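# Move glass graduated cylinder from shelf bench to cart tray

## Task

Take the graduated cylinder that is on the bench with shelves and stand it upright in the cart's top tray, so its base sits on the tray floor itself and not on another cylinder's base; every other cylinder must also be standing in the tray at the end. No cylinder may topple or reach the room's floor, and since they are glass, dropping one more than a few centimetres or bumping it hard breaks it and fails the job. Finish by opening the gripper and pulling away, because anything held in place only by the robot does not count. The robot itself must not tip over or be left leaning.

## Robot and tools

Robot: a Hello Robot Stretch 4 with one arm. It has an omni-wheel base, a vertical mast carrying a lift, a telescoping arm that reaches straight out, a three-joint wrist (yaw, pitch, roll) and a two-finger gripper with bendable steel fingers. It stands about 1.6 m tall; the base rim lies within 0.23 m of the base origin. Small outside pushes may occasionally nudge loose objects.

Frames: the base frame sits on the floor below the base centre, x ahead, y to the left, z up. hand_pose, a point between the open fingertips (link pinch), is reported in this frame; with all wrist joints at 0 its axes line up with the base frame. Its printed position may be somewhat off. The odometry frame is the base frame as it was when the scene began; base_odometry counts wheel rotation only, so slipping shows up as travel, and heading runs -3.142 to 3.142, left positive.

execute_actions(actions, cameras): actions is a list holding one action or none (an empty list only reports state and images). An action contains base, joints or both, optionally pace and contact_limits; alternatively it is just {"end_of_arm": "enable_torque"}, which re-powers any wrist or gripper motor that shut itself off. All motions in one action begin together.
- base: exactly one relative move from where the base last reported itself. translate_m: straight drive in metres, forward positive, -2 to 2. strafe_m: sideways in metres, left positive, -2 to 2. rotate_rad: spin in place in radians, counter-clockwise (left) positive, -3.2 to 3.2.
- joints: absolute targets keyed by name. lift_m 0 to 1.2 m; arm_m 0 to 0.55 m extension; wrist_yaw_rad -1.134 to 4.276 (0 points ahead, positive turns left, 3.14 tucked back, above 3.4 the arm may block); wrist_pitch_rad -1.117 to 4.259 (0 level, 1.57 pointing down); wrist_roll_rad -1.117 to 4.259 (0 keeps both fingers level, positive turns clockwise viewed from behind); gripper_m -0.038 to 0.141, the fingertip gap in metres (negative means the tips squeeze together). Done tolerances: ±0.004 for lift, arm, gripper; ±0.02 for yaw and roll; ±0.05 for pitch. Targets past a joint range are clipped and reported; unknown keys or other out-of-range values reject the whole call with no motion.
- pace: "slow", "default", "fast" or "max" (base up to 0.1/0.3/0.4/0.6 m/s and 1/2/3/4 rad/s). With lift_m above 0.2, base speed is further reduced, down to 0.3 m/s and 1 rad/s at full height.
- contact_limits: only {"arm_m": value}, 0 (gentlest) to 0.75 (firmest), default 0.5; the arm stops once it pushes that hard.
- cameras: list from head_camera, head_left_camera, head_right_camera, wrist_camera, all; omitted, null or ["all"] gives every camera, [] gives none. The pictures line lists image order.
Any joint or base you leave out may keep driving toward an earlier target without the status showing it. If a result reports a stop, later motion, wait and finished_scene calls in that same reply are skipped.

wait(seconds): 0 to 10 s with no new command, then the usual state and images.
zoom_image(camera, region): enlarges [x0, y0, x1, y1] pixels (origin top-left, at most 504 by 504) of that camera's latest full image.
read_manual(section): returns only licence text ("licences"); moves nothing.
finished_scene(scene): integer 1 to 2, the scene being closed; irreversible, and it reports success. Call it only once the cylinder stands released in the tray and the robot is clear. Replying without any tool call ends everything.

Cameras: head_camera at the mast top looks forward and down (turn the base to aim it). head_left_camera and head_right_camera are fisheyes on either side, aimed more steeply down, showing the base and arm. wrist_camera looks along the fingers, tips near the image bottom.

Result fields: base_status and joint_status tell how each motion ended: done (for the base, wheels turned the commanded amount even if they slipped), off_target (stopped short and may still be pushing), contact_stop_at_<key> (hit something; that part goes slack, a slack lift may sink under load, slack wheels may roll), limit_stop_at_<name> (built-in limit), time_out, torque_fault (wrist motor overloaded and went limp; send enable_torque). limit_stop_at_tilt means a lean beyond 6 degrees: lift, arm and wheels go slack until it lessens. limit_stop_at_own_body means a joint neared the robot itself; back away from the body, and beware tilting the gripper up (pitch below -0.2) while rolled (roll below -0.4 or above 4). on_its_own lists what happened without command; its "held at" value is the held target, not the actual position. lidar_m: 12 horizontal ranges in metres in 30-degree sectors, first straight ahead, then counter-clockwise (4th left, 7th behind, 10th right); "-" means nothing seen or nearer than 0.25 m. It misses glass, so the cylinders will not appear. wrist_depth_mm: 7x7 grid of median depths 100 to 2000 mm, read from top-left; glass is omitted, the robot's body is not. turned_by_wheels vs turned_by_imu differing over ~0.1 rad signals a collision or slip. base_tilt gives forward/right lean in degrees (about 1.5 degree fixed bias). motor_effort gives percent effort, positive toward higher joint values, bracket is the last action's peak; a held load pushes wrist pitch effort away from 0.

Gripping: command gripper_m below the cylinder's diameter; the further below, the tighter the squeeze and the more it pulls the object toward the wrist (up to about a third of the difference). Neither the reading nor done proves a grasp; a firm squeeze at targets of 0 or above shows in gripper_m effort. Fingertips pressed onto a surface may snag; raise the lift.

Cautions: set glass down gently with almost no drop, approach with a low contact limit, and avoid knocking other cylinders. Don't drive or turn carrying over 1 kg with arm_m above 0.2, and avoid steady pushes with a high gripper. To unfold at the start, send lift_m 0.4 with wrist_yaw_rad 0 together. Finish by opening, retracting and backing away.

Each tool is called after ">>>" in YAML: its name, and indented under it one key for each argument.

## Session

>>> execute_actions:
  actions: []

Scene clock: 0.00 s.
base_odometry: x=+0.000 y=+0.000 heading=+0.000 (m, m, rad; odometry frame)
turned_by_wheels: +0.000 (rad since the last result)
turned_by_imu: +0.000 (rad since the last result)
base_tilt: forward=-0.4 right=+0.1 (deg)
lidar_m: 1.62 1.86 1.92 2.04 1.90 1.69 1.78 1.65 1.78 1.99 1.21 1.23
base_status: not commanded
joint_positions: lift_m=+0.129 arm_m=+0.002 wrist_yaw_rad=+3.143 wrist_pitch_rad=-0.004 wrist_roll_rad=+0.015 gripper_m=+0.057
joint_status: not commanded
motor_effort: lift_m=+18 arm_m=+0 wrist_yaw_rad=-1 wrist_pitch_rad=-7 wrist_roll_rad=-2 gripper_m=-2 wheel_0=+1 wheel_1=+0 wheel_2=+0 (%)
hand_pose: x=-0.1155 y=+0.0870 z=+0.3087 quat_wxyz=(-0.001, +0.002, +0.007, +1.000) (m; base frame)
wrist_depth_mm: 142 142 - - - 1983 1661 / - 141 - - - 1921 1708 / - 121 166 - - 1863 1708 / - 134 191 - - 1863 1661 / 138 149 1808 - - 1983 1661 / 1397 1537 1182 1464 216 1430 1336 / 904 946 798 842 798 866 866
pictures: head_camera, head_left_camera, head_right_camera, wrist_camera
Images, in order (width x height): head_camera 420x560, head_left_camera 420x672, head_right_camera 420x672, wrist_camera 616x392.

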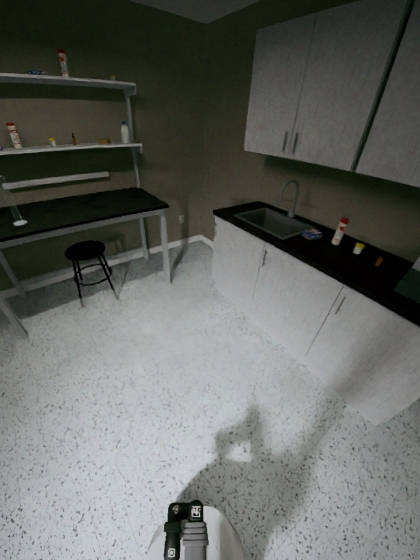

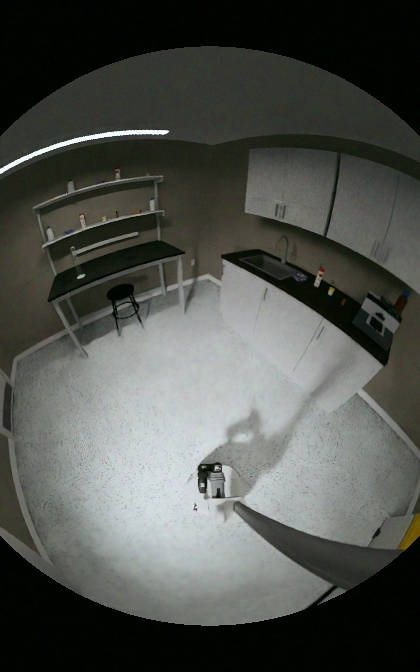

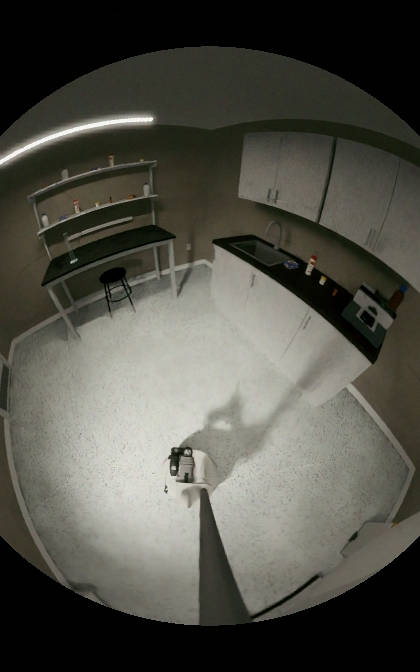

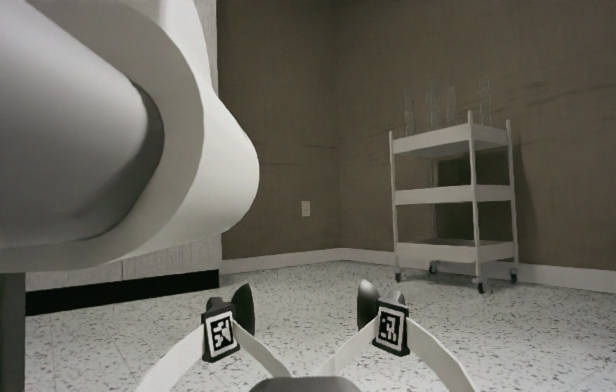

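>>> execute_actions:
  actions:
    - {"base":{"rotate_rad":0.7},"joints":{"lift_m":0.85,"wrist_yaw_rad":0,"gripper_m":0.14}}
  cameras: ["head_camera","wrist_camera"]

Scene clock: 6.33 s.
base_odometry: x=+0.000 y=+0.000 heading=+0.699 (m, m, rad; odometry frame)
turned_by_wheels: +0.699 (rad since the last result)
turned_by_imu: +0.692 (rad since the last result)
base_tilt: forward=-0.4 right=+0.1 (deg)
lidar_m: 1.84 2.45 1.94 1.91 1.68 1.68 1.66 1.83 1.25 1.22 1.31 1.91
base_status: done
joint_positions: lift_m=+0.850 arm_m=+0.002 wrist_yaw_rad=+0.000 wrist_pitch_rad=-0.004 wrist_roll_rad=+0.015 gripper_m=+0.140
joint_status: all done
motor_effort: lift_m=+20(20) arm_m=+0(0) wrist_yaw_rad=-2(6) wrist_pitch_rad=-9(9) wrist_roll_rad=-3(1) gripper_m=-1(4) wheel_0=-8(12) wheel_1=-5(9) wheel_2=-5(10) (%)
hand_pose: x=+0.4616 y=-0.0873 z=+1.0292 quat_wxyz=(+1.000, +0.007, -0.002, +0.000) (m; base frame)
wrist_depth_mm: - - - - - - - / - - - - - - - / - - - - - - - / - - - - - - - / - - - - - 1808 - / - - - - - - - / - - - 156 - - -
pictures: head_camera, wrist_camera
Images, in order (width x height): head_camera 420x560, wrist_camera 616x392.

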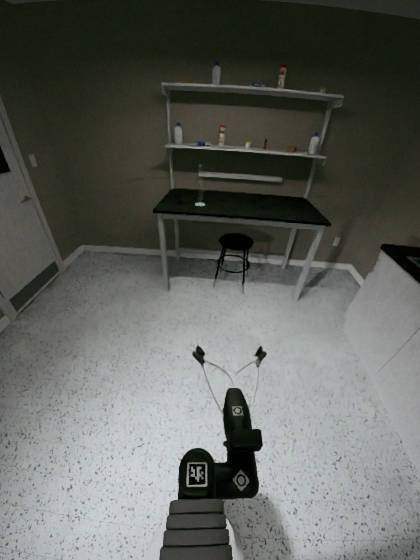

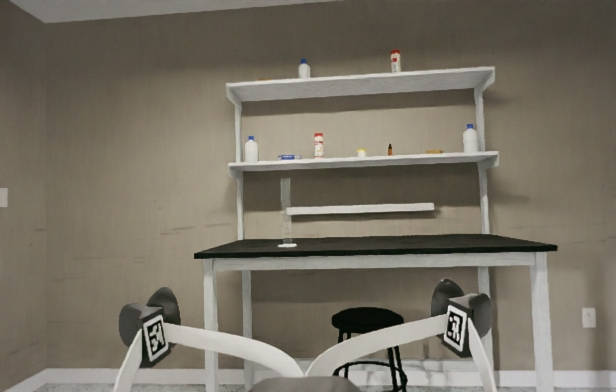

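>>> execute_actions:
  actions:
    - {"base":{"translate_m":0.9}}
  cameras: ["head_camera","wrist_camera"]

Scene clock: 13.43 s.
base_odometry: x=+0.689 y=+0.579 heading=+0.699 (m, m, rad; odometry frame)
turned_by_wheels: +0.001 (rad since the last result)
turned_by_imu: +0.002 (rad since the last result)
base_tilt: forward=-0.3 right=+0.1 (deg)
lidar_m: 0.95 1.03 1.85 1.82 1.95 2.24 2.56 1.72 1.34 1.30 1.30 0.96
base_status: done
joint_positions: lift_m=+0.850 arm_m=+0.002 wrist_yaw_rad=+0.000 wrist_pitch_rad=-0.004 wrist_roll_rad=+0.015 gripper_m=+0.140
joint_status: not commanded
motor_effort: lift_m=+18(20) arm_m=+0(0) wrist_yaw_rad=-1(1) wrist_pitch_rad=-8(10) wrist_roll_rad=-2(1) gripper_m=-1(1) wheel_0=+7(13) wheel_1=+5(9) wheel_2=-4(13) (%)
hand_pose: x=+0.4616 y=-0.0874 z=+1.0293 quat_wxyz=(+1.000, +0.007, -0.002, +0.000) (m; base frame)
wrist_depth_mm: 1661 1576 1464 1499 1464 1464 1430 / 1618 1537 1576 1537 1499 1499 1430 / 1708 1537 1397 1430 1464 1397 1366 / 1618 1576 1537 1499 1499 1464 1397 / 1576 1537 1537 1499 1430 1366 1308 / 1576 759 768 750 732 683 715 / 1618 788 1537 156 1430 1430 1397
pictures: head_camera, wrist_camera
Images, in order (width x height): head_camera 420x560, wrist_camera 616x392.

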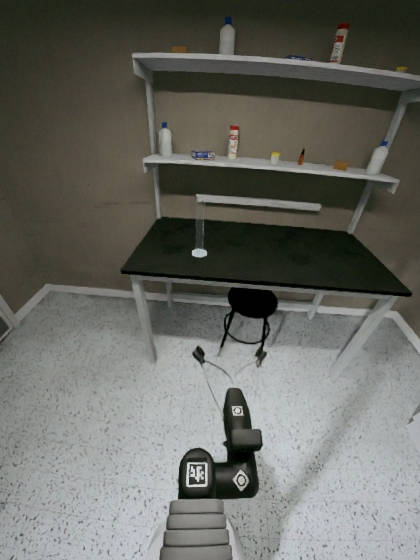

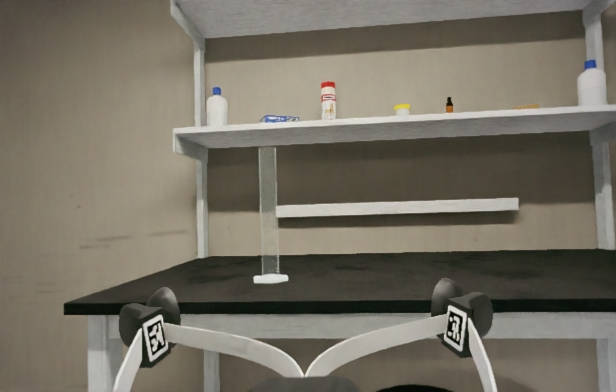

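>>> execute_actions:
  actions:
    - {"base":{"strafe_m":0.09}}
  cameras: []

>>> execute_actions:
  actions:
    - {"base":{"translate_m":0.2},"joints":{"arm_m":0.25}}
  cameras: ["head_camera","wrist_camera"]

Scene clock: 18.77 s.
base_odometry: x=+0.631 y=+0.648 heading=+0.699 (m, m, rad; odometry frame)
turned_by_wheels: +0.000 (rad since the last result)
turned_by_imu: -0.001 (rad since the last result)
base_tilt: forward=-0.4 right=+0.2 (deg)
lidar_m: 0.97 1.04 1.75 1.75 1.88 2.11 2.55 2.65 1.43 1.38 1.28 0.98
base_status: done
joint_positions: lift_m=+0.850 arm_m=+0.002 wrist_yaw_rad=+0.000 wrist_pitch_rad=-0.004 wrist_roll_rad=+0.015 gripper_m=+0.140
joint_status: not commanded
motor_effort: lift_m=+18(19) arm_m=+0(0) wrist_yaw_rad=+0(1) wrist_pitch_rad=-7(10) wrist_roll_rad=-2(2) gripper_m=-1(1) wheel_0=-5(15) wheel_1=+3(12) wheel_2=+0(3) (%)
hand_pose: x=+0.4616 y=-0.0874 z=+1.0293 quat_wxyz=(+1.000, +0.007, -0.002, +0.000) (m; base frame)
wrist_depth_mm: 1661 1618 1576 1499 1464 1499 1430 / 1618 1537 1537 1537 1464 1464 1430 / 1661 1537 1537 1464 1430 1430 1430 / 1661 1499 1537 1499 1464 1464 1397 / 1661 1537 1499 1464 1464 1397 1336 / 1618 798 778 768 741 683 715 / 1618 820 1499 156 1464 1464 1430
pictures: none
No camera images: the call's "cameras" was empty. Leave "cameras" out to get every camera's image.

Scene clock: 20.83 s.
base_odometry: x=+0.784 y=+0.776 heading=+0.700 (m, m, rad; odometry frame)
turned_by_wheels: +0.001 (rad since the last result)
turned_by_imu: +0.001 (rad since the last result)
base_tilt: forward=-0.3 right=+0.2 (deg)
lidar_m: 0.76 0.82 1.74 1.69 1.82 2.26 2.76 1.86 1.44 1.39 1.01 0.78
base_status: done
joint_positions: lift_m=+0.850 arm_m=+0.249 wrist_yaw_rad=+0.000 wrist_pitch_rad=-0.004 wrist_roll_rad=+0.015 gripper_m=+0.140
joint_status: all done
motor_effort: lift_m=+19(18) arm_m=+7(7) wrist_yaw_rad=-1(0) wrist_pitch_rad=-10(8) wrist_roll_rad=-2(2) gripper_m=+1(0) wheel_0=+6(12) wheel_1=+3(10) wheel_2=-2(12) (%)
hand_pose: x=+0.7082 y=-0.0874 z=+1.0293 quat_wxyz=(+1.000, +0.007, -0.002, +0.000) (m; base frame)
wrist_depth_mm: 1160 1138 1118 1078 1042 1025 1025 / 1160 1138 904 866 891 842 854 / 1118 1118 1078 1078 1060 1025 1025 / 1138 1118 1078 1078 1042 1025 1008 / 1118 1118 1078 1078 1042 1025 1008 / 1118 569 676 654 640 508 603 / 442 379 394 156 384 379 399
pictures: head_camera, wrist_camera
Images, in order (width x height): head_camera 420x560, wrist_camera 616x392.

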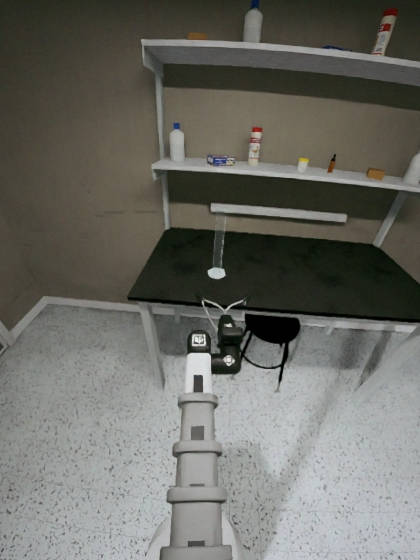

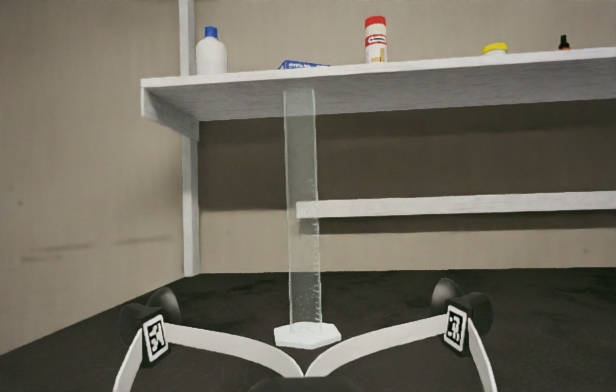

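>>> execute_actions:
  actions:
    - {"joints":{"arm_m":0.45}}
  cameras: ["wrist_camera"]

>>> execute_actions:
  actions:
    - {"joints":{"arm_m":0.55},"pace":"slow"}
  cameras: ["wrist_camera"]

Scene clock: 26.23 s.
base_odometry: x=+0.784 y=+0.776 heading=+0.700 (m, m, rad; odometry frame)
turned_by_wheels: +0.000 (rad since the last result)
turned_by_imu: -0.001 (rad since the last result)
base_tilt: forward=-0.4 right=+0.2 (deg)
lidar_m: 0.78 0.83 1.73 1.71 1.85 2.29 2.75 1.89 1.43 1.40 1.02 0.78
base_status: not commanded
joint_positions: lift_m=+0.850 arm_m=+0.449 wrist_yaw_rad=+0.000 wrist_pitch_rad=-0.004 wrist_roll_rad=+0.015 gripper_m=+0.140
joint_status: all done
motor_effort: lift_m=+18(18) arm_m=+7(8) wrist_yaw_rad=-1(1) wrist_pitch_rad=-9(11) wrist_roll_rad=-2(2) gripper_m=+0(2) wheel_0=+6(5) wheel_1=+3(3) wheel_2=-2(2) (%)
hand_pose: x=+0.9082 y=-0.0874 z=+1.0293 quat_wxyz=(+1.000, +0.007, -0.002, +0.000) (m; base frame)
wrist_depth_mm: 946 854 621 591 603 574 585 / 931 715 778 798 820 842 831 / 931 904 891 866 842 842 820 / 931 931 904 866 854 842 809 / 931 904 878 866 842 831 820 / 917 569 668 654 634 508 609 / 445 379 392 156 382 377 397
pictures: wrist_camera
Images, in order (width x height): wrist_camera 616x392.

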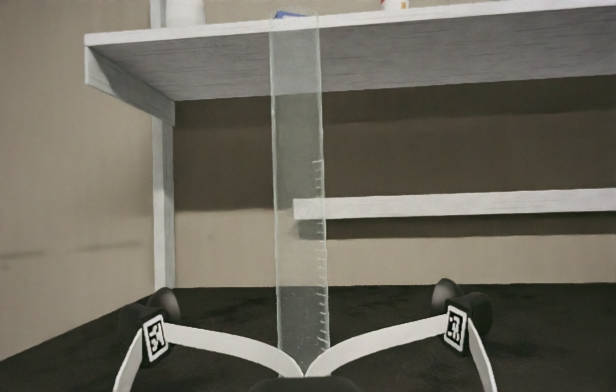

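Scene clock: 28.50 s.
base_odometry: x=+0.784 y=+0.776 heading=+0.700 (m, m, rad; odometry frame)
turned_by_wheels: +0.000 (rad since the last result)
turned_by_imu: +0.000 (rad since the last result)
base_tilt: forward=-0.3 right=+0.1 (deg)
lidar_m: 0.75 0.83 1.73 1.70 1.85 2.27 2.75 1.88 1.42 1.41 1.03 0.79
base_status: not commanded
joint_positions: lift_m=+0.850 arm_m=+0.549 wrist_yaw_rad=+0.000 wrist_pitch_rad=-0.004 wrist_roll_rad=+0.015 gripper_m=+0.140
joint_status: all done
motor_effort: lift_m=+18(19) arm_m=+7(5) wrist_yaw_rad=-1(0) wrist_pitch_rad=-7(9) wrist_roll_rad=-3(2) gripper_m=+1(2) wheel_0=+6(6) wheel_1=+3(3) wheel_2=-2(2) (%)
hand_pose: x=+1.0082 y=-0.0874 z=+1.0293 quat_wxyz=(+1.000, +0.007, -0.002, +0.000) (m; base frame)
wrist_depth_mm: 539 539 549 554 564 569 580 / 831 715 788 768 768 741 732 / 820 788 788 768 759 750 723 / 831 798 798 778 750 732 723 / 820 798 788 768 759 750 715 / 820 569 668 647 640 504 603 / 439 377 394 156 382 375 399
pictures: wrist_camera
Images, in order (width x height): wrist_camera 616x392.

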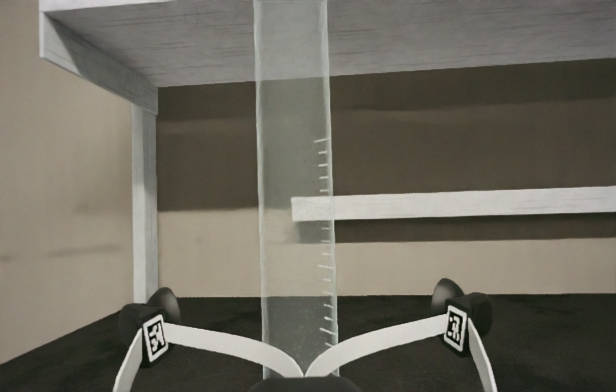

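>>> execute_actions:
  actions:
    - {"base":{"translate_m":0.015},"joints":{"gripper_m":0.06},"pace":"slow"}
  cameras: ["wrist_camera"]

>>> execute_actions:
  actions:
    - {"joints":{"gripper_m":0.005},"pace":"slow"}
  cameras: ["wrist_camera"]

>>> execute_actions:
  actions:
    - {"joints":{"lift_m":0.89},"pace":"slow"}
  cameras: ["wrist_camera"]

Scene clock: 37.27 s.
base_odometry: x=+0.795 y=+0.786 heading=+0.700 (m, m, rad; odometry frame)
turned_by_wheels: +0.001 (rad since the last result)
turned_by_imu: -0.001 (rad since the last result)
base_tilt: forward=-0.4 right=+0.1 (deg)
lidar_m: 0.75 0.81 1.74 1.70 1.85 2.28 2.77 1.87 1.44 1.41 1.01 0.77
base_status: done
joint_positions: lift_m=+0.850 arm_m=+0.549 wrist_yaw_rad=+0.000 wrist_pitch_rad=-0.004 wrist_roll_rad=+0.015 gripper_m=+0.060
joint_status: all done
motor_effort: lift_m=+18(19) arm_m=+7(7) wrist_yaw_rad=-1(1) wrist_pitch_rad=-9(7) wrist_roll_rad=-2(2) gripper_m=-4(3) wheel_0=+8(8) wheel_1=+5(7) wheel_2=-5(10) (%)
hand_pose: x=+1.0082 y=-0.0874 z=+1.0293 quat_wxyz=(+1.000, +0.007, -0.002, +0.000) (m; base frame)
wrist_depth_mm: 535 539 544 554 559 574 585 / 831 707 768 759 741 732 715 / 809 798 788 768 741 723 715 / 809 778 768 750 732 715 699 / 798 788 768 759 741 723 707 / 788 707 549 654 512 621 609 / 442 430 370 389 357 402 397
pictures: wrist_camera
Images, in order (width x height): wrist_camera 616x392.

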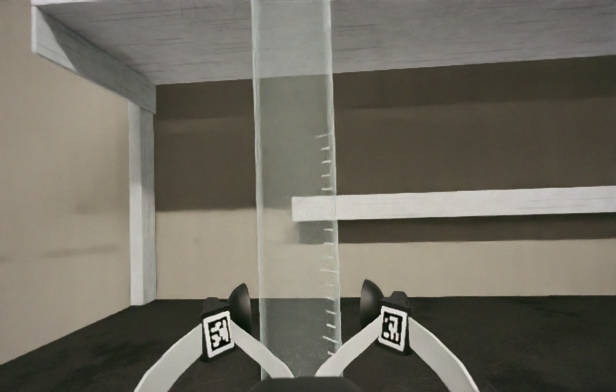

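Scene clock: 39.50 s.
base_odometry: x=+0.795 y=+0.786 heading=+0.700 (m, m, rad; odometry frame)
turned_by_wheels: +0.000 (rad since the last result)
turned_by_imu: +0.000 (rad since the last result)
base_tilt: forward=-0.3 right=+0.1 (deg)
lidar_m: 0.74 0.82 1.74 1.70 1.85 2.27 2.76 1.89 1.45 1.40 1.00 0.77
base_status: not commanded
joint_positions: lift_m=+0.850 arm_m=+0.549 wrist_yaw_rad=+0.000 wrist_pitch_rad=-0.004 wrist_roll_rad=+0.015 gripper_m=+0.005
joint_status: all done
motor_effort: lift_m=+18(19) arm_m=+7(7) wrist_yaw_rad=-2(1) wrist_pitch_rad=-8(8) wrist_roll_rad=-2(2) gripper_m=-12(13) wheel_0=+8(8) wheel_1=+6(5) wheel_2=-5(5) (%)
hand_pose: x=+1.0082 y=-0.0874 z=+1.0293 quat_wxyz=(+1.000, +0.007, -0.002, +0.000) (m; base frame)
wrist_depth_mm: 530 539 544 554 564 569 580 / 798 707 788 750 741 741 715 / 809 788 788 759 741 741 723 / 809 788 768 759 732 723 707 / 798 788 759 741 741 723 707 / 798 715 676 535 574 621 603 / 442 402 187 415 357 373 397
pictures: wrist_camera
Images, in order (width x height): wrist_camera 616x392.

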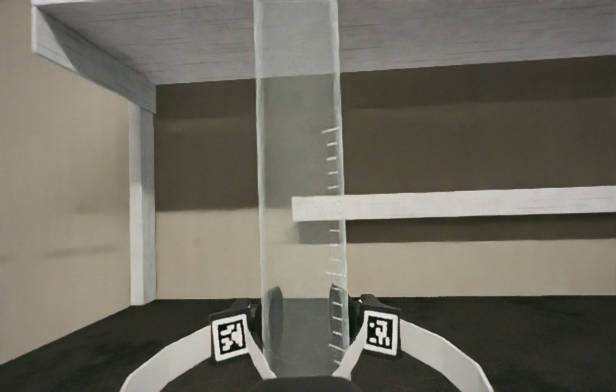

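Scene clock: 40.67 s.
base_odometry: x=+0.795 y=+0.786 heading=+0.700 (m, m, rad; odometry frame)
turned_by_wheels: +0.000 (rad since the last result)
turned_by_imu: +0.000 (rad since the last result)
base_tilt: forward=-0.4 right=+0.2 (deg)
lidar_m: 0.76 0.81 1.73 1.68 1.84 2.31 2.76 1.87 1.44 1.40 0.99 0.77
base_status: not commanded
joint_positions: lift_m=+0.890 arm_m=+0.549 wrist_yaw_rad=+0.000 wrist_pitch_rad=-0.002 wrist_roll_rad=+0.015 gripper_m=+0.005
joint_status: all done
motor_effort: lift_m=+21(23) arm_m=+7(7) wrist_yaw_rad=-1(1) wrist_pitch_rad=-15(16) wrist_roll_rad=-3(1) gripper_m=-13(12) wheel_0=+8(8) wheel_1=+6(6) wheel_2=-5(5) (%)
hand_pose: x=+1.0082 y=-0.0874 z=+1.0685 quat_wxyz=(+1.000, +0.007, -0.001, +0.000) (m; base frame)
wrist_depth_mm: 798 496 469 480 480 492 500 / 798 615 683 691 707 723 715 / 820 809 788 759 741 723 715 / 798 788 778 759 741 723 707 / 798 788 768 750 732 715 715 / 788 778 750 654 691 723 707 / 798 535 187 477 436 459 480
pictures: wrist_camera
Images, in order (width x height): wrist_camera 616x392.

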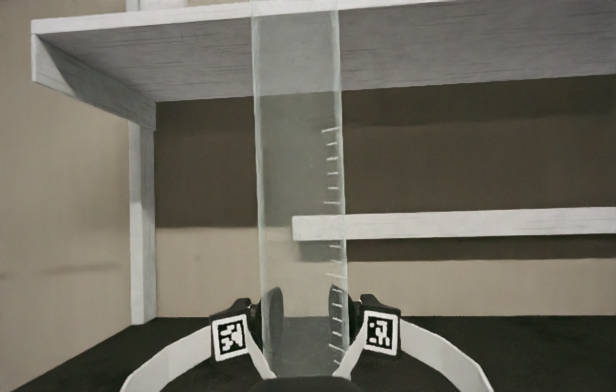

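>>> execute_actions:
  actions:
    - {"joints":{"arm_m":0.05},"pace":"slow"}
  cameras: []

>>> execute_actions:
  actions:
    - {"base":{"rotate_rad":2.3},"pace":"slow"}
  cameras: ["head_camera","head_left_camera","wrist_camera"]

Scene clock: 52.13 s.
base_odometry: x=+0.795 y=+0.786 heading=+0.700 (m, m, rad; odometry frame)
turned_by_wheels: +0.000 (rad since the last result)
turned_by_imu: -0.002 (rad since the last result)
base_tilt: forward=-0.4 right=+0.2 (deg)
lidar_m: 0.45 0.80 1.74 1.68 1.86 2.29 2.77 1.88 1.43 1.41 0.98 0.78
base_status: not commanded
joint_positions: lift_m=+0.890 arm_m=+0.051 wrist_yaw_rad=+0.000 wrist_pitch_rad=-0.002 wrist_roll_rad=+0.015 gripper_m=+0.005
joint_status: all done
motor_effort: lift_m=+21(21) arm_m=-7(5) wrist_yaw_rad=+0(1) wrist_pitch_rad=-17(14) wrist_roll_rad=-2(3) gripper_m=-13(11) wheel_0=+8(8) wheel_1=+6(6) wheel_2=-5(5) (%)
hand_pose: x=+0.5106 y=-0.0874 z=+1.0684 quat_wxyz=(+1.000, +0.007, -0.001, +0.000) (m; base frame)
wrist_depth_mm: 1397 1336 1281 1255 1229 1255 1182 / 1336 1308 1308 1255 1229 1205 1160 / 1336 1281 1098 1205 1229 1182 1182 / 1336 1308 1255 1255 1229 1205 1160 / 1336 1308 1308 1255 1205 1182 1182 / 1336 1281 809 654 707 759 750 / 580 535 187 480 452 466 488
pictures: none
No camera images: the call's "cameras" was empty. Leave "cameras" out to get every camera's image.

Scene clock: 55.73 s.
base_odometry: x=+0.795 y=+0.786 heading=+2.999 (m, m, rad; odometry frame)
turned_by_wheels: +2.299 (rad since the last result)
turned_by_imu: +2.279 (rad since the last result)
base_tilt: forward=-0.3 right=+0.1 (deg)
lidar_m: 0.41 2.72 2.77 1.58 1.40 1.39 0.88 0.74 0.75 1.83 1.70 1.74
base_status: done
joint_positions: lift_m=+0.890 arm_m=+0.051 wrist_yaw_rad=+0.000 wrist_pitch_rad=-0.002 wrist_roll_rad=+0.015 gripper_m=+0.005
joint_status: not commanded
motor_effort: lift_m=+20(21) arm_m=-7(7) wrist_yaw_rad=-1(2) wrist_pitch_rad=-17(14) wrist_roll_rad=-2(3) gripper_m=-12(13) wheel_0=-8(9) wheel_1=-5(5) wheel_2=-5(9) (%)
hand_pose: x=+0.5107 y=-0.0873 z=+1.0685 quat_wxyz=(+1.000, +0.007, -0.001, +0.000) (m; base frame)
wrist_depth_mm: - - - - 1708 1430 1229 / - - - - 1808 1430 1255 / - - - - 1708 1430 1229 / - - - - 1756 1430 1255 / - - - - 1756 1430 1229 / - - - - 1576 1464 1205 / - - 188 - 1618 1336 1255
pictures: head_camera, head_left_camera, wrist_camera
Images, in order (width x height): head_camera 420x560, head_left_camera 420x672, wrist_camera 616x392.

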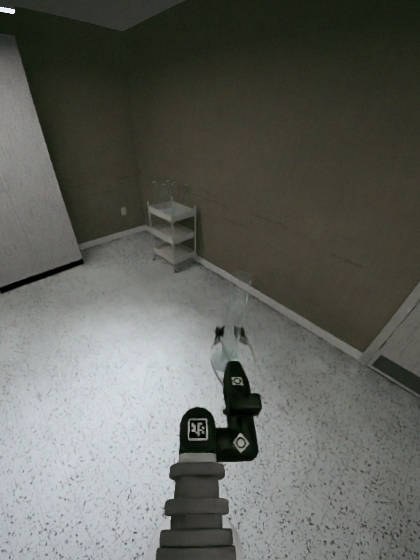

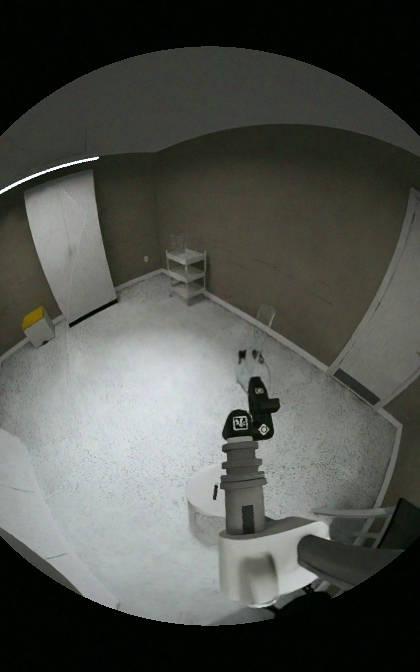

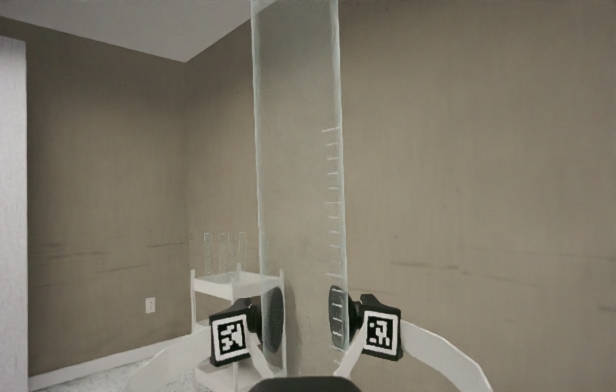

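>>> execute_actions:
  actions:
    - {"base":{"rotate_rad":0.74},"pace":"slow"}
  cameras: []

>>> execute_actions:
  actions:
    - {"base":{"translate_m":1.6}}
  cameras: ["head_camera","head_right_camera"]

Scene clock: 62.53 s.
base_odometry: x=+0.795 y=+0.786 heading=-2.546 (m, m, rad; odometry frame)
turned_by_wheels: +0.738 (rad since the last result)
turned_by_imu: +0.731 (rad since the last result)
base_tilt: forward=-0.4 right=+0.1 (deg)
lidar_m: 0.45 2.93 1.47 1.39 1.07 0.78 0.74 0.79 1.78 1.69 1.79 2.27
base_status: done
joint_positions: lift_m=+0.890 arm_m=+0.051 wrist_yaw_rad=+0.000 wrist_pitch_rad=-0.002 wrist_roll_rad=+0.015 gripper_m=+0.005
joint_status: not commanded
motor_effort: lift_m=+20(21) arm_m=-7(7) wrist_yaw_rad=-1(2) wrist_pitch_rad=-15(14) wrist_roll_rad=-3(2) gripper_m=-13(12) wheel_0=-8(10) wheel_1=-5(8) wheel_2=-6(8) (%)
hand_pose: x=+0.5106 y=-0.0874 z=+1.0685 quat_wxyz=(+1.000, +0.007, -0.001, +0.000) (m; base frame)
wrist_depth_mm: - - - - - - - / - - - - - - - / - - - - - - - / - - - - - - - / - - - - - - - / - - - - - - - / - - 187 - - - -
pictures: none
No camera images: the call's "cameras" was empty. Leave "cameras" out to get every camera's image.

Scene clock: 69.37 s.
base_odometry: x=-0.529 y=-0.112 heading=-2.545 (m, m, rad; odometry frame)
turned_by_wheels: +0.001 (rad since the last result)
turned_by_imu: +0.004 (rad since the last result)
base_tilt: forward=-0.4 right=+0.1 (deg)
lidar_m: 0.44 1.20 2.12 1.45 1.46 2.02 2.42 2.44 1.80 1.33 1.33 1.23
base_status: done
joint_positions: lift_m=+0.890 arm_m=+0.051 wrist_yaw_rad=+0.000 wrist_pitch_rad=-0.002 wrist_roll_rad=+0.015 gripper_m=+0.005
joint_status: not commanded
motor_effort: lift_m=+20(20) arm_m=-7(7) wrist_yaw_rad=-1(1) wrist_pitch_rad=-16(16) wrist_roll_rad=-2(2) gripper_m=-13(14) wheel_0=+8(12) wheel_1=+4(8) wheel_2=-4(14) (%)
hand_pose: x=+0.5106 y=-0.0874 z=+1.0685 quat_wxyz=(+1.000, +0.007, -0.001, +0.000) (m; base frame)
wrist_depth_mm: 1366 904 904 904 904 904 1397 / 1336 891 904 891 917 904 1397 / 1336 891 891 891 891 891 1336 / 1336 878 891 878 878 891 1336 / 1336 866 878 891 878 891 1336 / 1366 878 878 878 878 878 1336 / 1336 878 188 878 866 891 1336
pictures: head_camera, head_right_camera
Images, in order (width x height): head_camera 420x560, head_right_camera 420x672.

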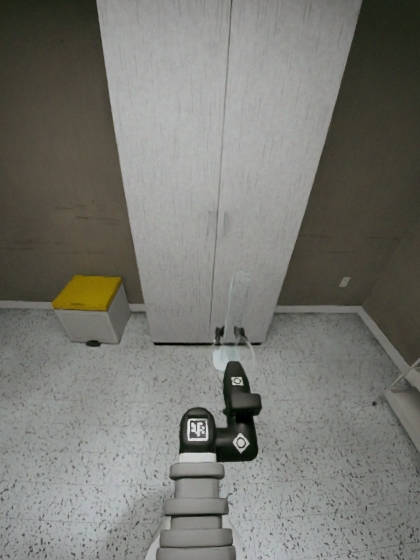

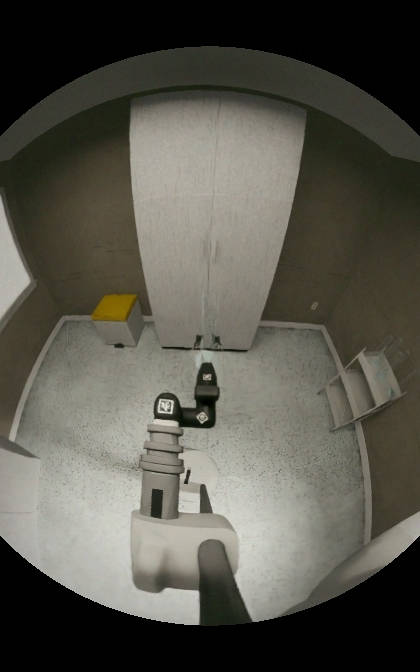

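>>> execute_actions:
  actions:
    - {"base":{"rotate_rad":-1.571},"pace":"slow"}
  cameras: ["head_camera","wrist_camera"]

Scene clock: 75.10 s.
base_odometry: x=-0.529 y=-0.112 heading=+2.168 (m, m, rad; odometry frame)
turned_by_wheels: -1.570 (rad since the last result)
turned_by_imu: -1.558 (rad since the last result)
base_tilt: forward=-0.4 right=+0.1 (deg)
lidar_m: 0.43 1.33 1.21 1.14 1.21 2.10 1.46 1.49 2.00 2.37 2.42 1.78
base_status: done
joint_positions: lift_m=+0.890 arm_m=+0.051 wrist_yaw_rad=+0.000 wrist_pitch_rad=-0.002 wrist_roll_rad=+0.015 gripper_m=+0.005
joint_status: not commanded
motor_effort: lift_m=+20(20) arm_m=-7(7) wrist_yaw_rad=-1(1) wrist_pitch_rad=-16(17) wrist_roll_rad=-2(2) gripper_m=-13(16) wheel_0=+8(9) wheel_1=+5(8) wheel_2=+4(9) (%)
hand_pose: x=+0.5106 y=-0.0874 z=+1.0685 quat_wxyz=(+1.000, +0.007, -0.001, +0.000) (m; base frame)
wrist_depth_mm: 1430 1464 1430 1499 1430 1499 1430 / 1430 1430 1464 1464 1464 1464 1464 / 1397 1430 1430 1464 1430 1397 1464 / 1464 1397 1464 1430 1430 1430 1430 / 1430 1430 1430 1397 1430 1430 1430 / 1430 1397 1366 1430 1397 1430 1397 / 1118 1008 187 1430 1397 1464 1430
pictures: head_camera, wrist_camera
Images, in order (width x height): head_camera 420x560, wrist_camera 616x392.

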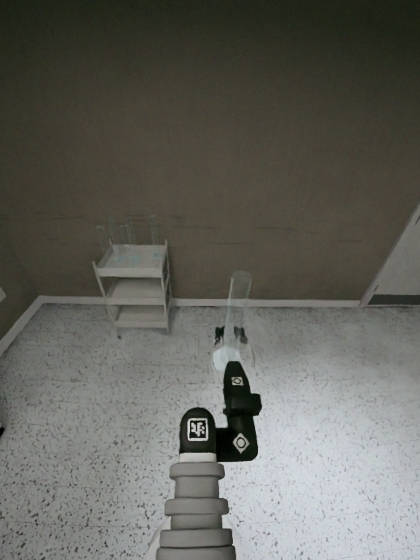

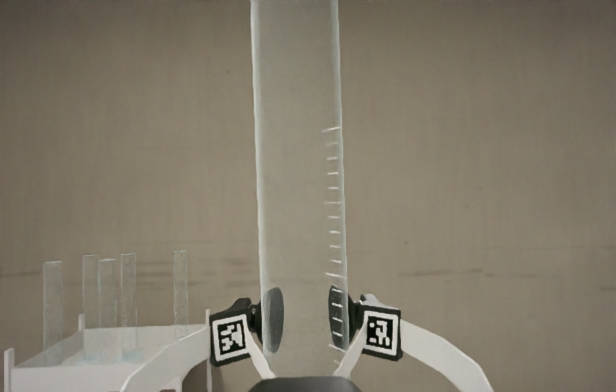

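Square to the wall, but 0.43 farther than before. Advance to see the tray.

>>> execute_actions:
  actions:
    - {"base":{"translate_m":0.43}}
  cameras: ["head_camera","wrist_camera"]

>>> zoom_image:
  camera: "head_camera"
  region: [20,210,220,390]

Scene clock: 82.73 s.
base_odometry: x=-0.771 y=+0.243 heading=+2.169 (m, m, rad; odometry frame)
turned_by_wheels: +0.000 (rad since the last result)
turned_by_imu: +0.000 (rad since the last result)
base_tilt: forward=-0.4 right=+0.1 (deg)
lidar_m: 0.45 0.92 1.70 1.15 1.19 1.72 1.89 1.94 2.45 2.36 1.83 1.33
base_status: done
joint_positions: lift_m=+0.890 arm_m=+0.051 wrist_yaw_rad=+0.000 wrist_pitch_rad=-0.002 wrist_roll_rad=+0.015 gripper_m=+0.005
joint_status: not commanded
motor_effort: lift_m=+20(20) arm_m=-6(7) wrist_yaw_rad=+0(0) wrist_pitch_rad=-17(16) wrist_roll_rad=-2(1) gripper_m=-15(11) wheel_0=+6(10) wheel_1=+3(10) wheel_2=-4(12) (%)
hand_pose: x=+0.5106 y=-0.0874 z=+1.0685 quat_wxyz=(+1.000, +0.007, -0.001, +0.000) (m; base frame)
wrist_depth_mm: 1008 1008 1008 1008 1025 1025 1025 / 1025 991 1008 991 1008 1008 1025 / 991 1008 1008 1008 991 1025 1008 / 1008 1008 1025 1008 1008 1008 1008 / 991 976 1008 991 991 991 1008 / 991 991 976 960 991 991 1008 / 1008 976 188 991 991 976 991
pictures: head_camera, wrist_camera
Images, in order (width x height): head_camera 420x560, wrist_camera 616x392.

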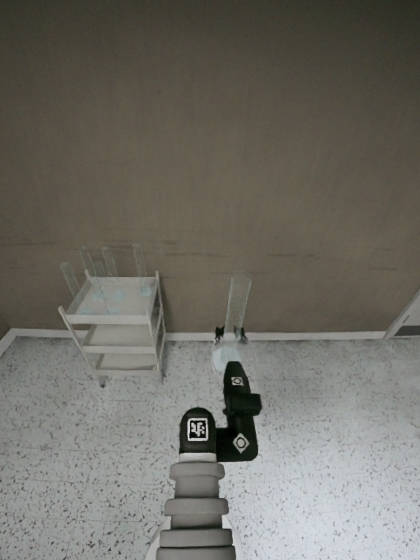

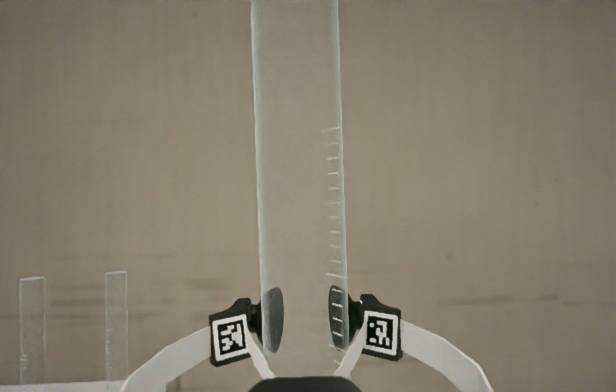

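Region (20, 210, 220, 390) of head_camera's 420x560 image, scaled by 2.520, with more detail than that image has; it fills the top 454 rows of this view, and the rest is white.

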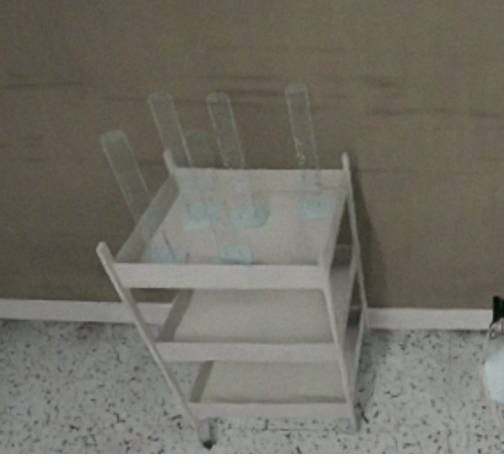

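>>> execute_actions:
  actions:
    - {"base":{"strafe_m":0.42},"pace":"slow"}
  cameras: ["head_camera","wrist_camera"]

>>> zoom_image:
  camera: "head_camera"
  region: [110,210,310,390]

Scene clock: 96.83 s.
base_odometry: x=-1.118 y=+0.007 heading=+2.168 (m, m, rad; odometry frame)
turned_by_wheels: +0.000 (rad since the last result)
turned_by_imu: -0.002 (rad since the last result)
base_tilt: forward=-0.4 right=+0.2 (deg)
lidar_m: 0.45 0.90 1.25 0.72 0.78 1.06 2.48 2.00 2.65 2.79 1.82 1.33
base_status: done
joint_positions: lift_m=+0.890 arm_m=+0.051 wrist_yaw_rad=+0.000 wrist_pitch_rad=-0.002 wrist_roll_rad=+0.015 gripper_m=+0.005
joint_status: not commanded
motor_effort: lift_m=+20(20) arm_m=-7(7) wrist_yaw_rad=+0(0) wrist_pitch_rad=-15(16) wrist_roll_rad=-2(1) gripper_m=-12(13) wheel_0=-9(11) wheel_1=+4(9) wheel_2=+0(1) (%)
hand_pose: x=+0.5106 y=-0.0874 z=+1.0685 quat_wxyz=(+1.000, +0.007, -0.001, +0.000) (m; base frame)
wrist_depth_mm: 1008 1008 1025 1008 1025 1025 1025 / 1025 1008 991 1008 1025 1008 1008 / 1008 1008 1008 1008 1008 1008 991 / 1008 1008 991 991 1025 1008 991 / 991 991 1008 991 1008 1025 1008 / 976 991 976 991 991 991 1008 / 991 976 187 991 991 991 991
pictures: head_camera, wrist_camera
Images, in order (width x height): head_camera 420x560, wrist_camera 616x392.

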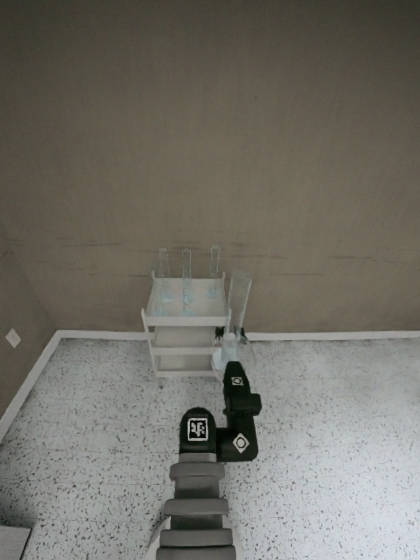

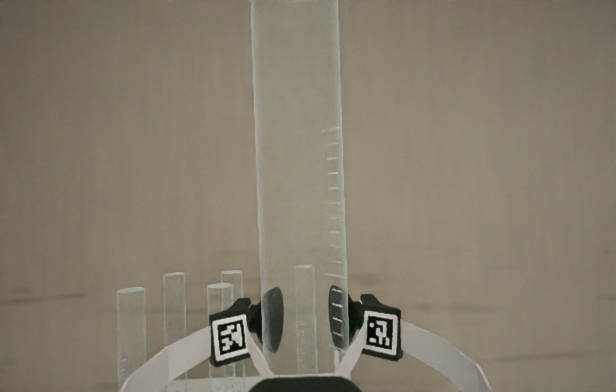

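Region (110, 210, 310, 390) of head_camera's 420x560 image, scaled by 2.520, with more detail than that image has; it fills the top 454 rows of this view, and the rest is white.

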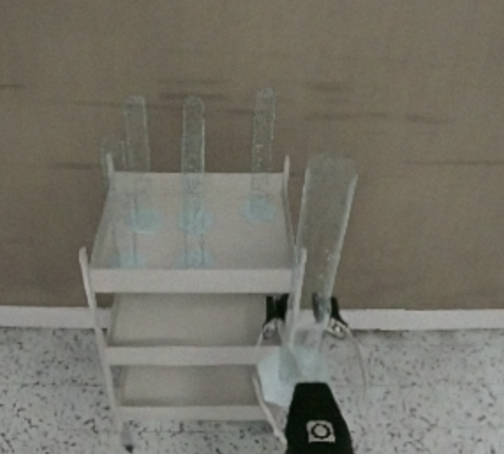

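>>> execute_actions:
  actions:
    - {"joints":{"arm_m":0.3},"pace":"slow"}
  cameras: ["wrist_camera"]

Scene clock: 104.27 s.
base_odometry: x=-1.118 y=+0.007 heading=+2.168 (m, m, rad; odometry frame)
turned_by_wheels: +0.000 (rad since the last result)
turned_by_imu: -0.001 (rad since the last result)
base_tilt: forward=-0.4 right=+0.1 (deg)
lidar_m: 0.76 0.88 1.24 0.73 0.78 1.06 2.47 1.98 2.64 2.80 1.84 1.33
base_status: not commanded
joint_positions: lift_m=+0.890 arm_m=+0.299 wrist_yaw_rad=+0.000 wrist_pitch_rad=-0.002 wrist_roll_rad=+0.015 gripper_m=+0.005
joint_status: all done
motor_effort: lift_m=+20(20) arm_m=+7(6) wrist_yaw_rad=-1(0) wrist_pitch_rad=-17(16) wrist_roll_rad=-1(2) gripper_m=-13(12) wheel_0=-9(8) wheel_1=+4(3) wheel_2=+0(0) (%)
hand_pose: x=+0.7582 y=-0.0874 z=+1.0685 quat_wxyz=(+1.000, +0.007, -0.001, +0.000) (m; base frame)
wrist_depth_mm: 759 759 768 768 759 778 759 / 759 759 759 759 768 759 768 / 759 759 750 759 778 759 759 / 750 750 759 759 759 750 750 / 750 741 732 759 759 750 759 / 750 750 741 750 741 750 759 / 732 741 187 750 750 750 750
pictures: wrist_camera
Images, in order (width x height): wrist_camera 616x392.

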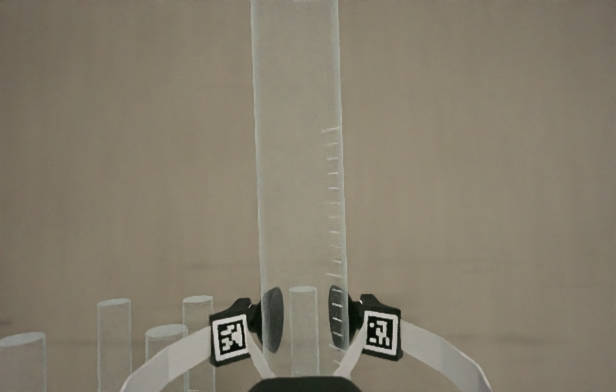

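>>> execute_actions:
  actions:
    - {"joints":{"arm_m":0.48},"pace":"slow"}
  cameras: []

>>> execute_actions:
  actions:
    - {"joints":{"lift_m":0.66},"pace":"slow"}
  cameras: ["wrist_camera","head_camera"]

>>> zoom_image:
  camera: "head_camera"
  region: [110,210,310,390]

Scene clock: 112.10 s.
base_odometry: x=-1.118 y=+0.007 heading=+2.168 (m, m, rad; odometry frame)
turned_by_wheels: +0.000 (rad since the last result)
turned_by_imu: -0.001 (rad since the last result)
base_tilt: forward=-0.3 right=+0.1 (deg)
lidar_m: 0.85 0.87 1.26 0.73 0.73 1.06 2.47 1.99 2.64 2.79 1.85 1.31
base_status: not commanded
joint_positions: lift_m=+0.890 arm_m=+0.479 wrist_yaw_rad=+0.000 wrist_pitch_rad=-0.002 wrist_roll_rad=+0.015 gripper_m=+0.005
joint_status: all done
motor_effort: lift_m=+20(20) arm_m=+7(6) wrist_yaw_rad=-1(2) wrist_pitch_rad=-16(13) wrist_roll_rad=-2(2) gripper_m=-14(14) wheel_0=-8(8) wheel_1=+3(4) wheel_2=+0(0) (%)
hand_pose: x=+0.9382 y=-0.0874 z=+1.0685 quat_wxyz=(+1.000, +0.007, -0.001, +0.000) (m; base frame)
wrist_depth_mm: 580 580 585 585 591 591 585 / 574 580 580 585 580 585 580 / 580 574 580 580 574 580 574 / 569 574 569 580 574 580 580 / 569 574 569 574 564 569 569 / 574 564 569 564 574 569 580 / 569 559 187 559 569 569 564
pictures: none
No camera images: the call's "cameras" was empty. Leave "cameras" out to get every camera's image.

Scene clock: 114.67 s.
base_odometry: x=-1.118 y=+0.007 heading=+2.168 (m, m, rad; odometry frame)
turned_by_wheels: +0.000 (rad since the last result)
turned_by_imu: +0.000 (rad since the last result)
base_tilt: forward=-0.3 right=+0.1 (deg)
lidar_m: 0.85 0.90 1.25 0.73 0.77 1.06 2.47 2.01 2.64 2.82 1.83 1.32
base_status: not commanded
joint_positions: lift_m=+0.660 arm_m=+0.479 wrist_yaw_rad=+0.000 wrist_pitch_rad=-0.009 wrist_roll_rad=+0.015 gripper_m=+0.005
joint_status: all done
motor_effort: lift_m=+13(20) arm_m=+6(7) wrist_yaw_rad=-1(1) wrist_pitch_rad=+2(16) wrist_roll_rad=-2(3) gripper_m=-15(15) wheel_0=-8(8) wheel_1=+4(4) wheel_2=+0(0) (%)
hand_pose: x=+0.9383 y=-0.0873 z=+0.8411 quat_wxyz=(+1.000, +0.007, -0.004, +0.000) (m; base frame)
wrist_depth_mm: 585 585 585 585 585 585 591 / 580 585 580 585 585 580 580 / 574 580 585 574 580 580 580 / 569 574 574 580 580 574 574 / 574 574 569 574 574 569 574 / 569 564 564 394 569 569 574 / 473 469 188 480 439 559 564
pictures: head_camera, wrist_camera
Images, in order (width x height): head_camera 420x560, wrist_camera 616x392.

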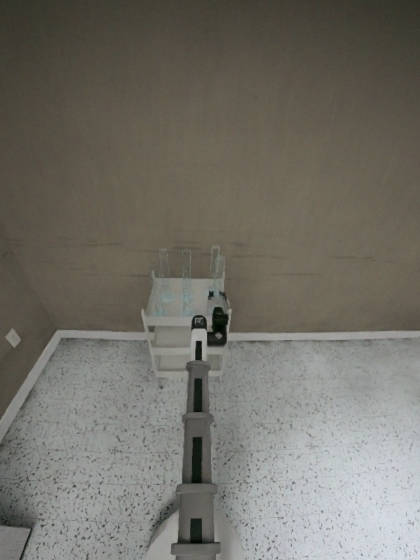

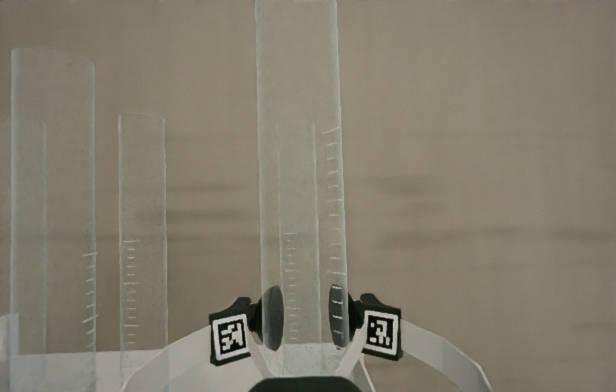

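Region (110, 210, 310, 390) of head_camera's 420x560 image, scaled by 2.520, with more detail than that image has; it fills the top 454 rows of this view, and the rest is white.

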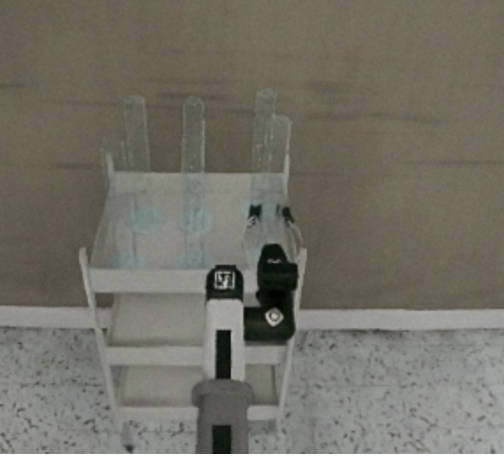

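>>> execute_actions:
  actions:
    - {"joints":{"lift_m":0.70},"pace":"slow"}
  cameras: ["wrist_camera","head_right_camera"]

>>> zoom_image:
  camera: "head_right_camera"
  region: [160,260,260,360]

Scene clock: 119.03 s.
base_odometry: x=-1.118 y=+0.007 heading=+2.168 (m, m, rad; odometry frame)
turned_by_wheels: +0.000 (rad since the last result)
turned_by_imu: -0.001 (rad since the last result)
base_tilt: forward=-0.4 right=+0.2 (deg)
lidar_m: 0.85 0.90 1.28 0.72 0.78 1.06 2.47 1.98 2.62 2.80 1.82 1.33
base_status: not commanded
joint_positions: lift_m=+0.700 arm_m=+0.479 wrist_yaw_rad=+0.000 wrist_pitch_rad=-0.002 wrist_roll_rad=+0.015 gripper_m=+0.005
joint_status: all done
motor_effort: lift_m=+21(19) arm_m=+7(7) wrist_yaw_rad=-1(1) wrist_pitch_rad=-16(17) wrist_roll_rad=-2(1) gripper_m=-13(14) wheel_0=-8(8) wheel_1=+3(3) wheel_2=+0(0) (%)
hand_pose: x=+0.9383 y=-0.0873 z=+0.8785 quat_wxyz=(+1.000, +0.007, -0.001, +0.000) (m; base frame)
wrist_depth_mm: 585 580 580 585 585 591 591 / 580 574 580 585 580 580 585 / 574 574 580 574 580 580 580 / 569 574 574 574 569 580 580 / 569 569 569 569 569 569 574 / 559 569 574 569 569 580 574 / 564 559 187 480 477 564 569
pictures: head_right_camera, wrist_camera
Images, in order (width x height): head_right_camera 420x672, wrist_camera 616x392.

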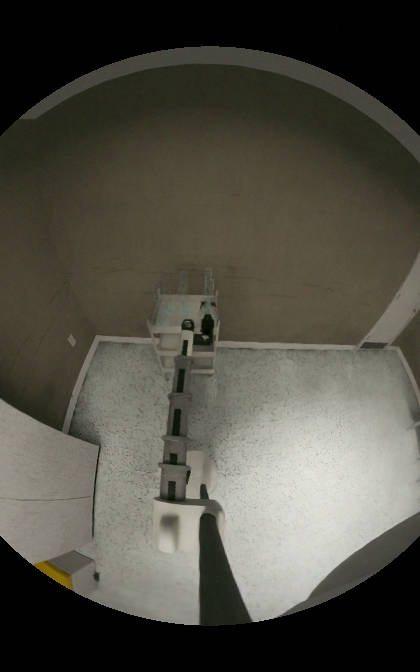

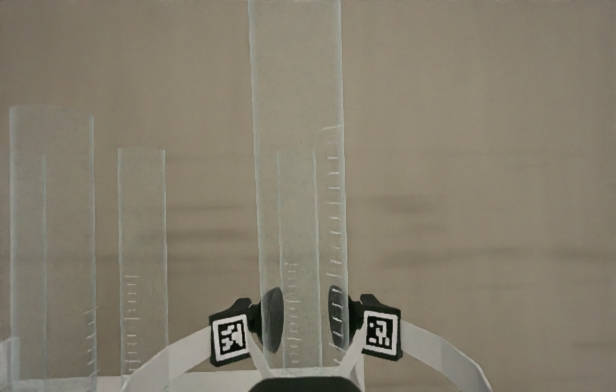

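Region (160, 260, 260, 360) of head_right_camera's 420x672 image, scaled by 5.040, with more detail than that image has.

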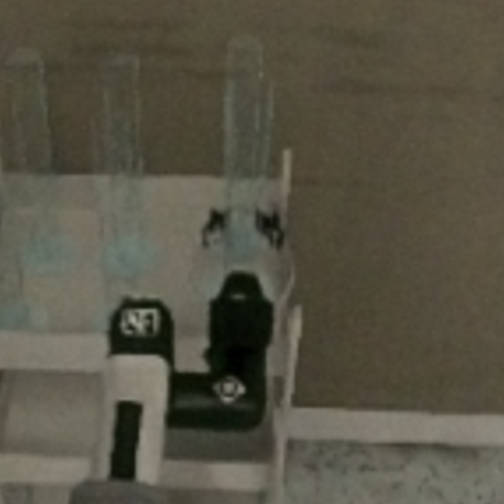

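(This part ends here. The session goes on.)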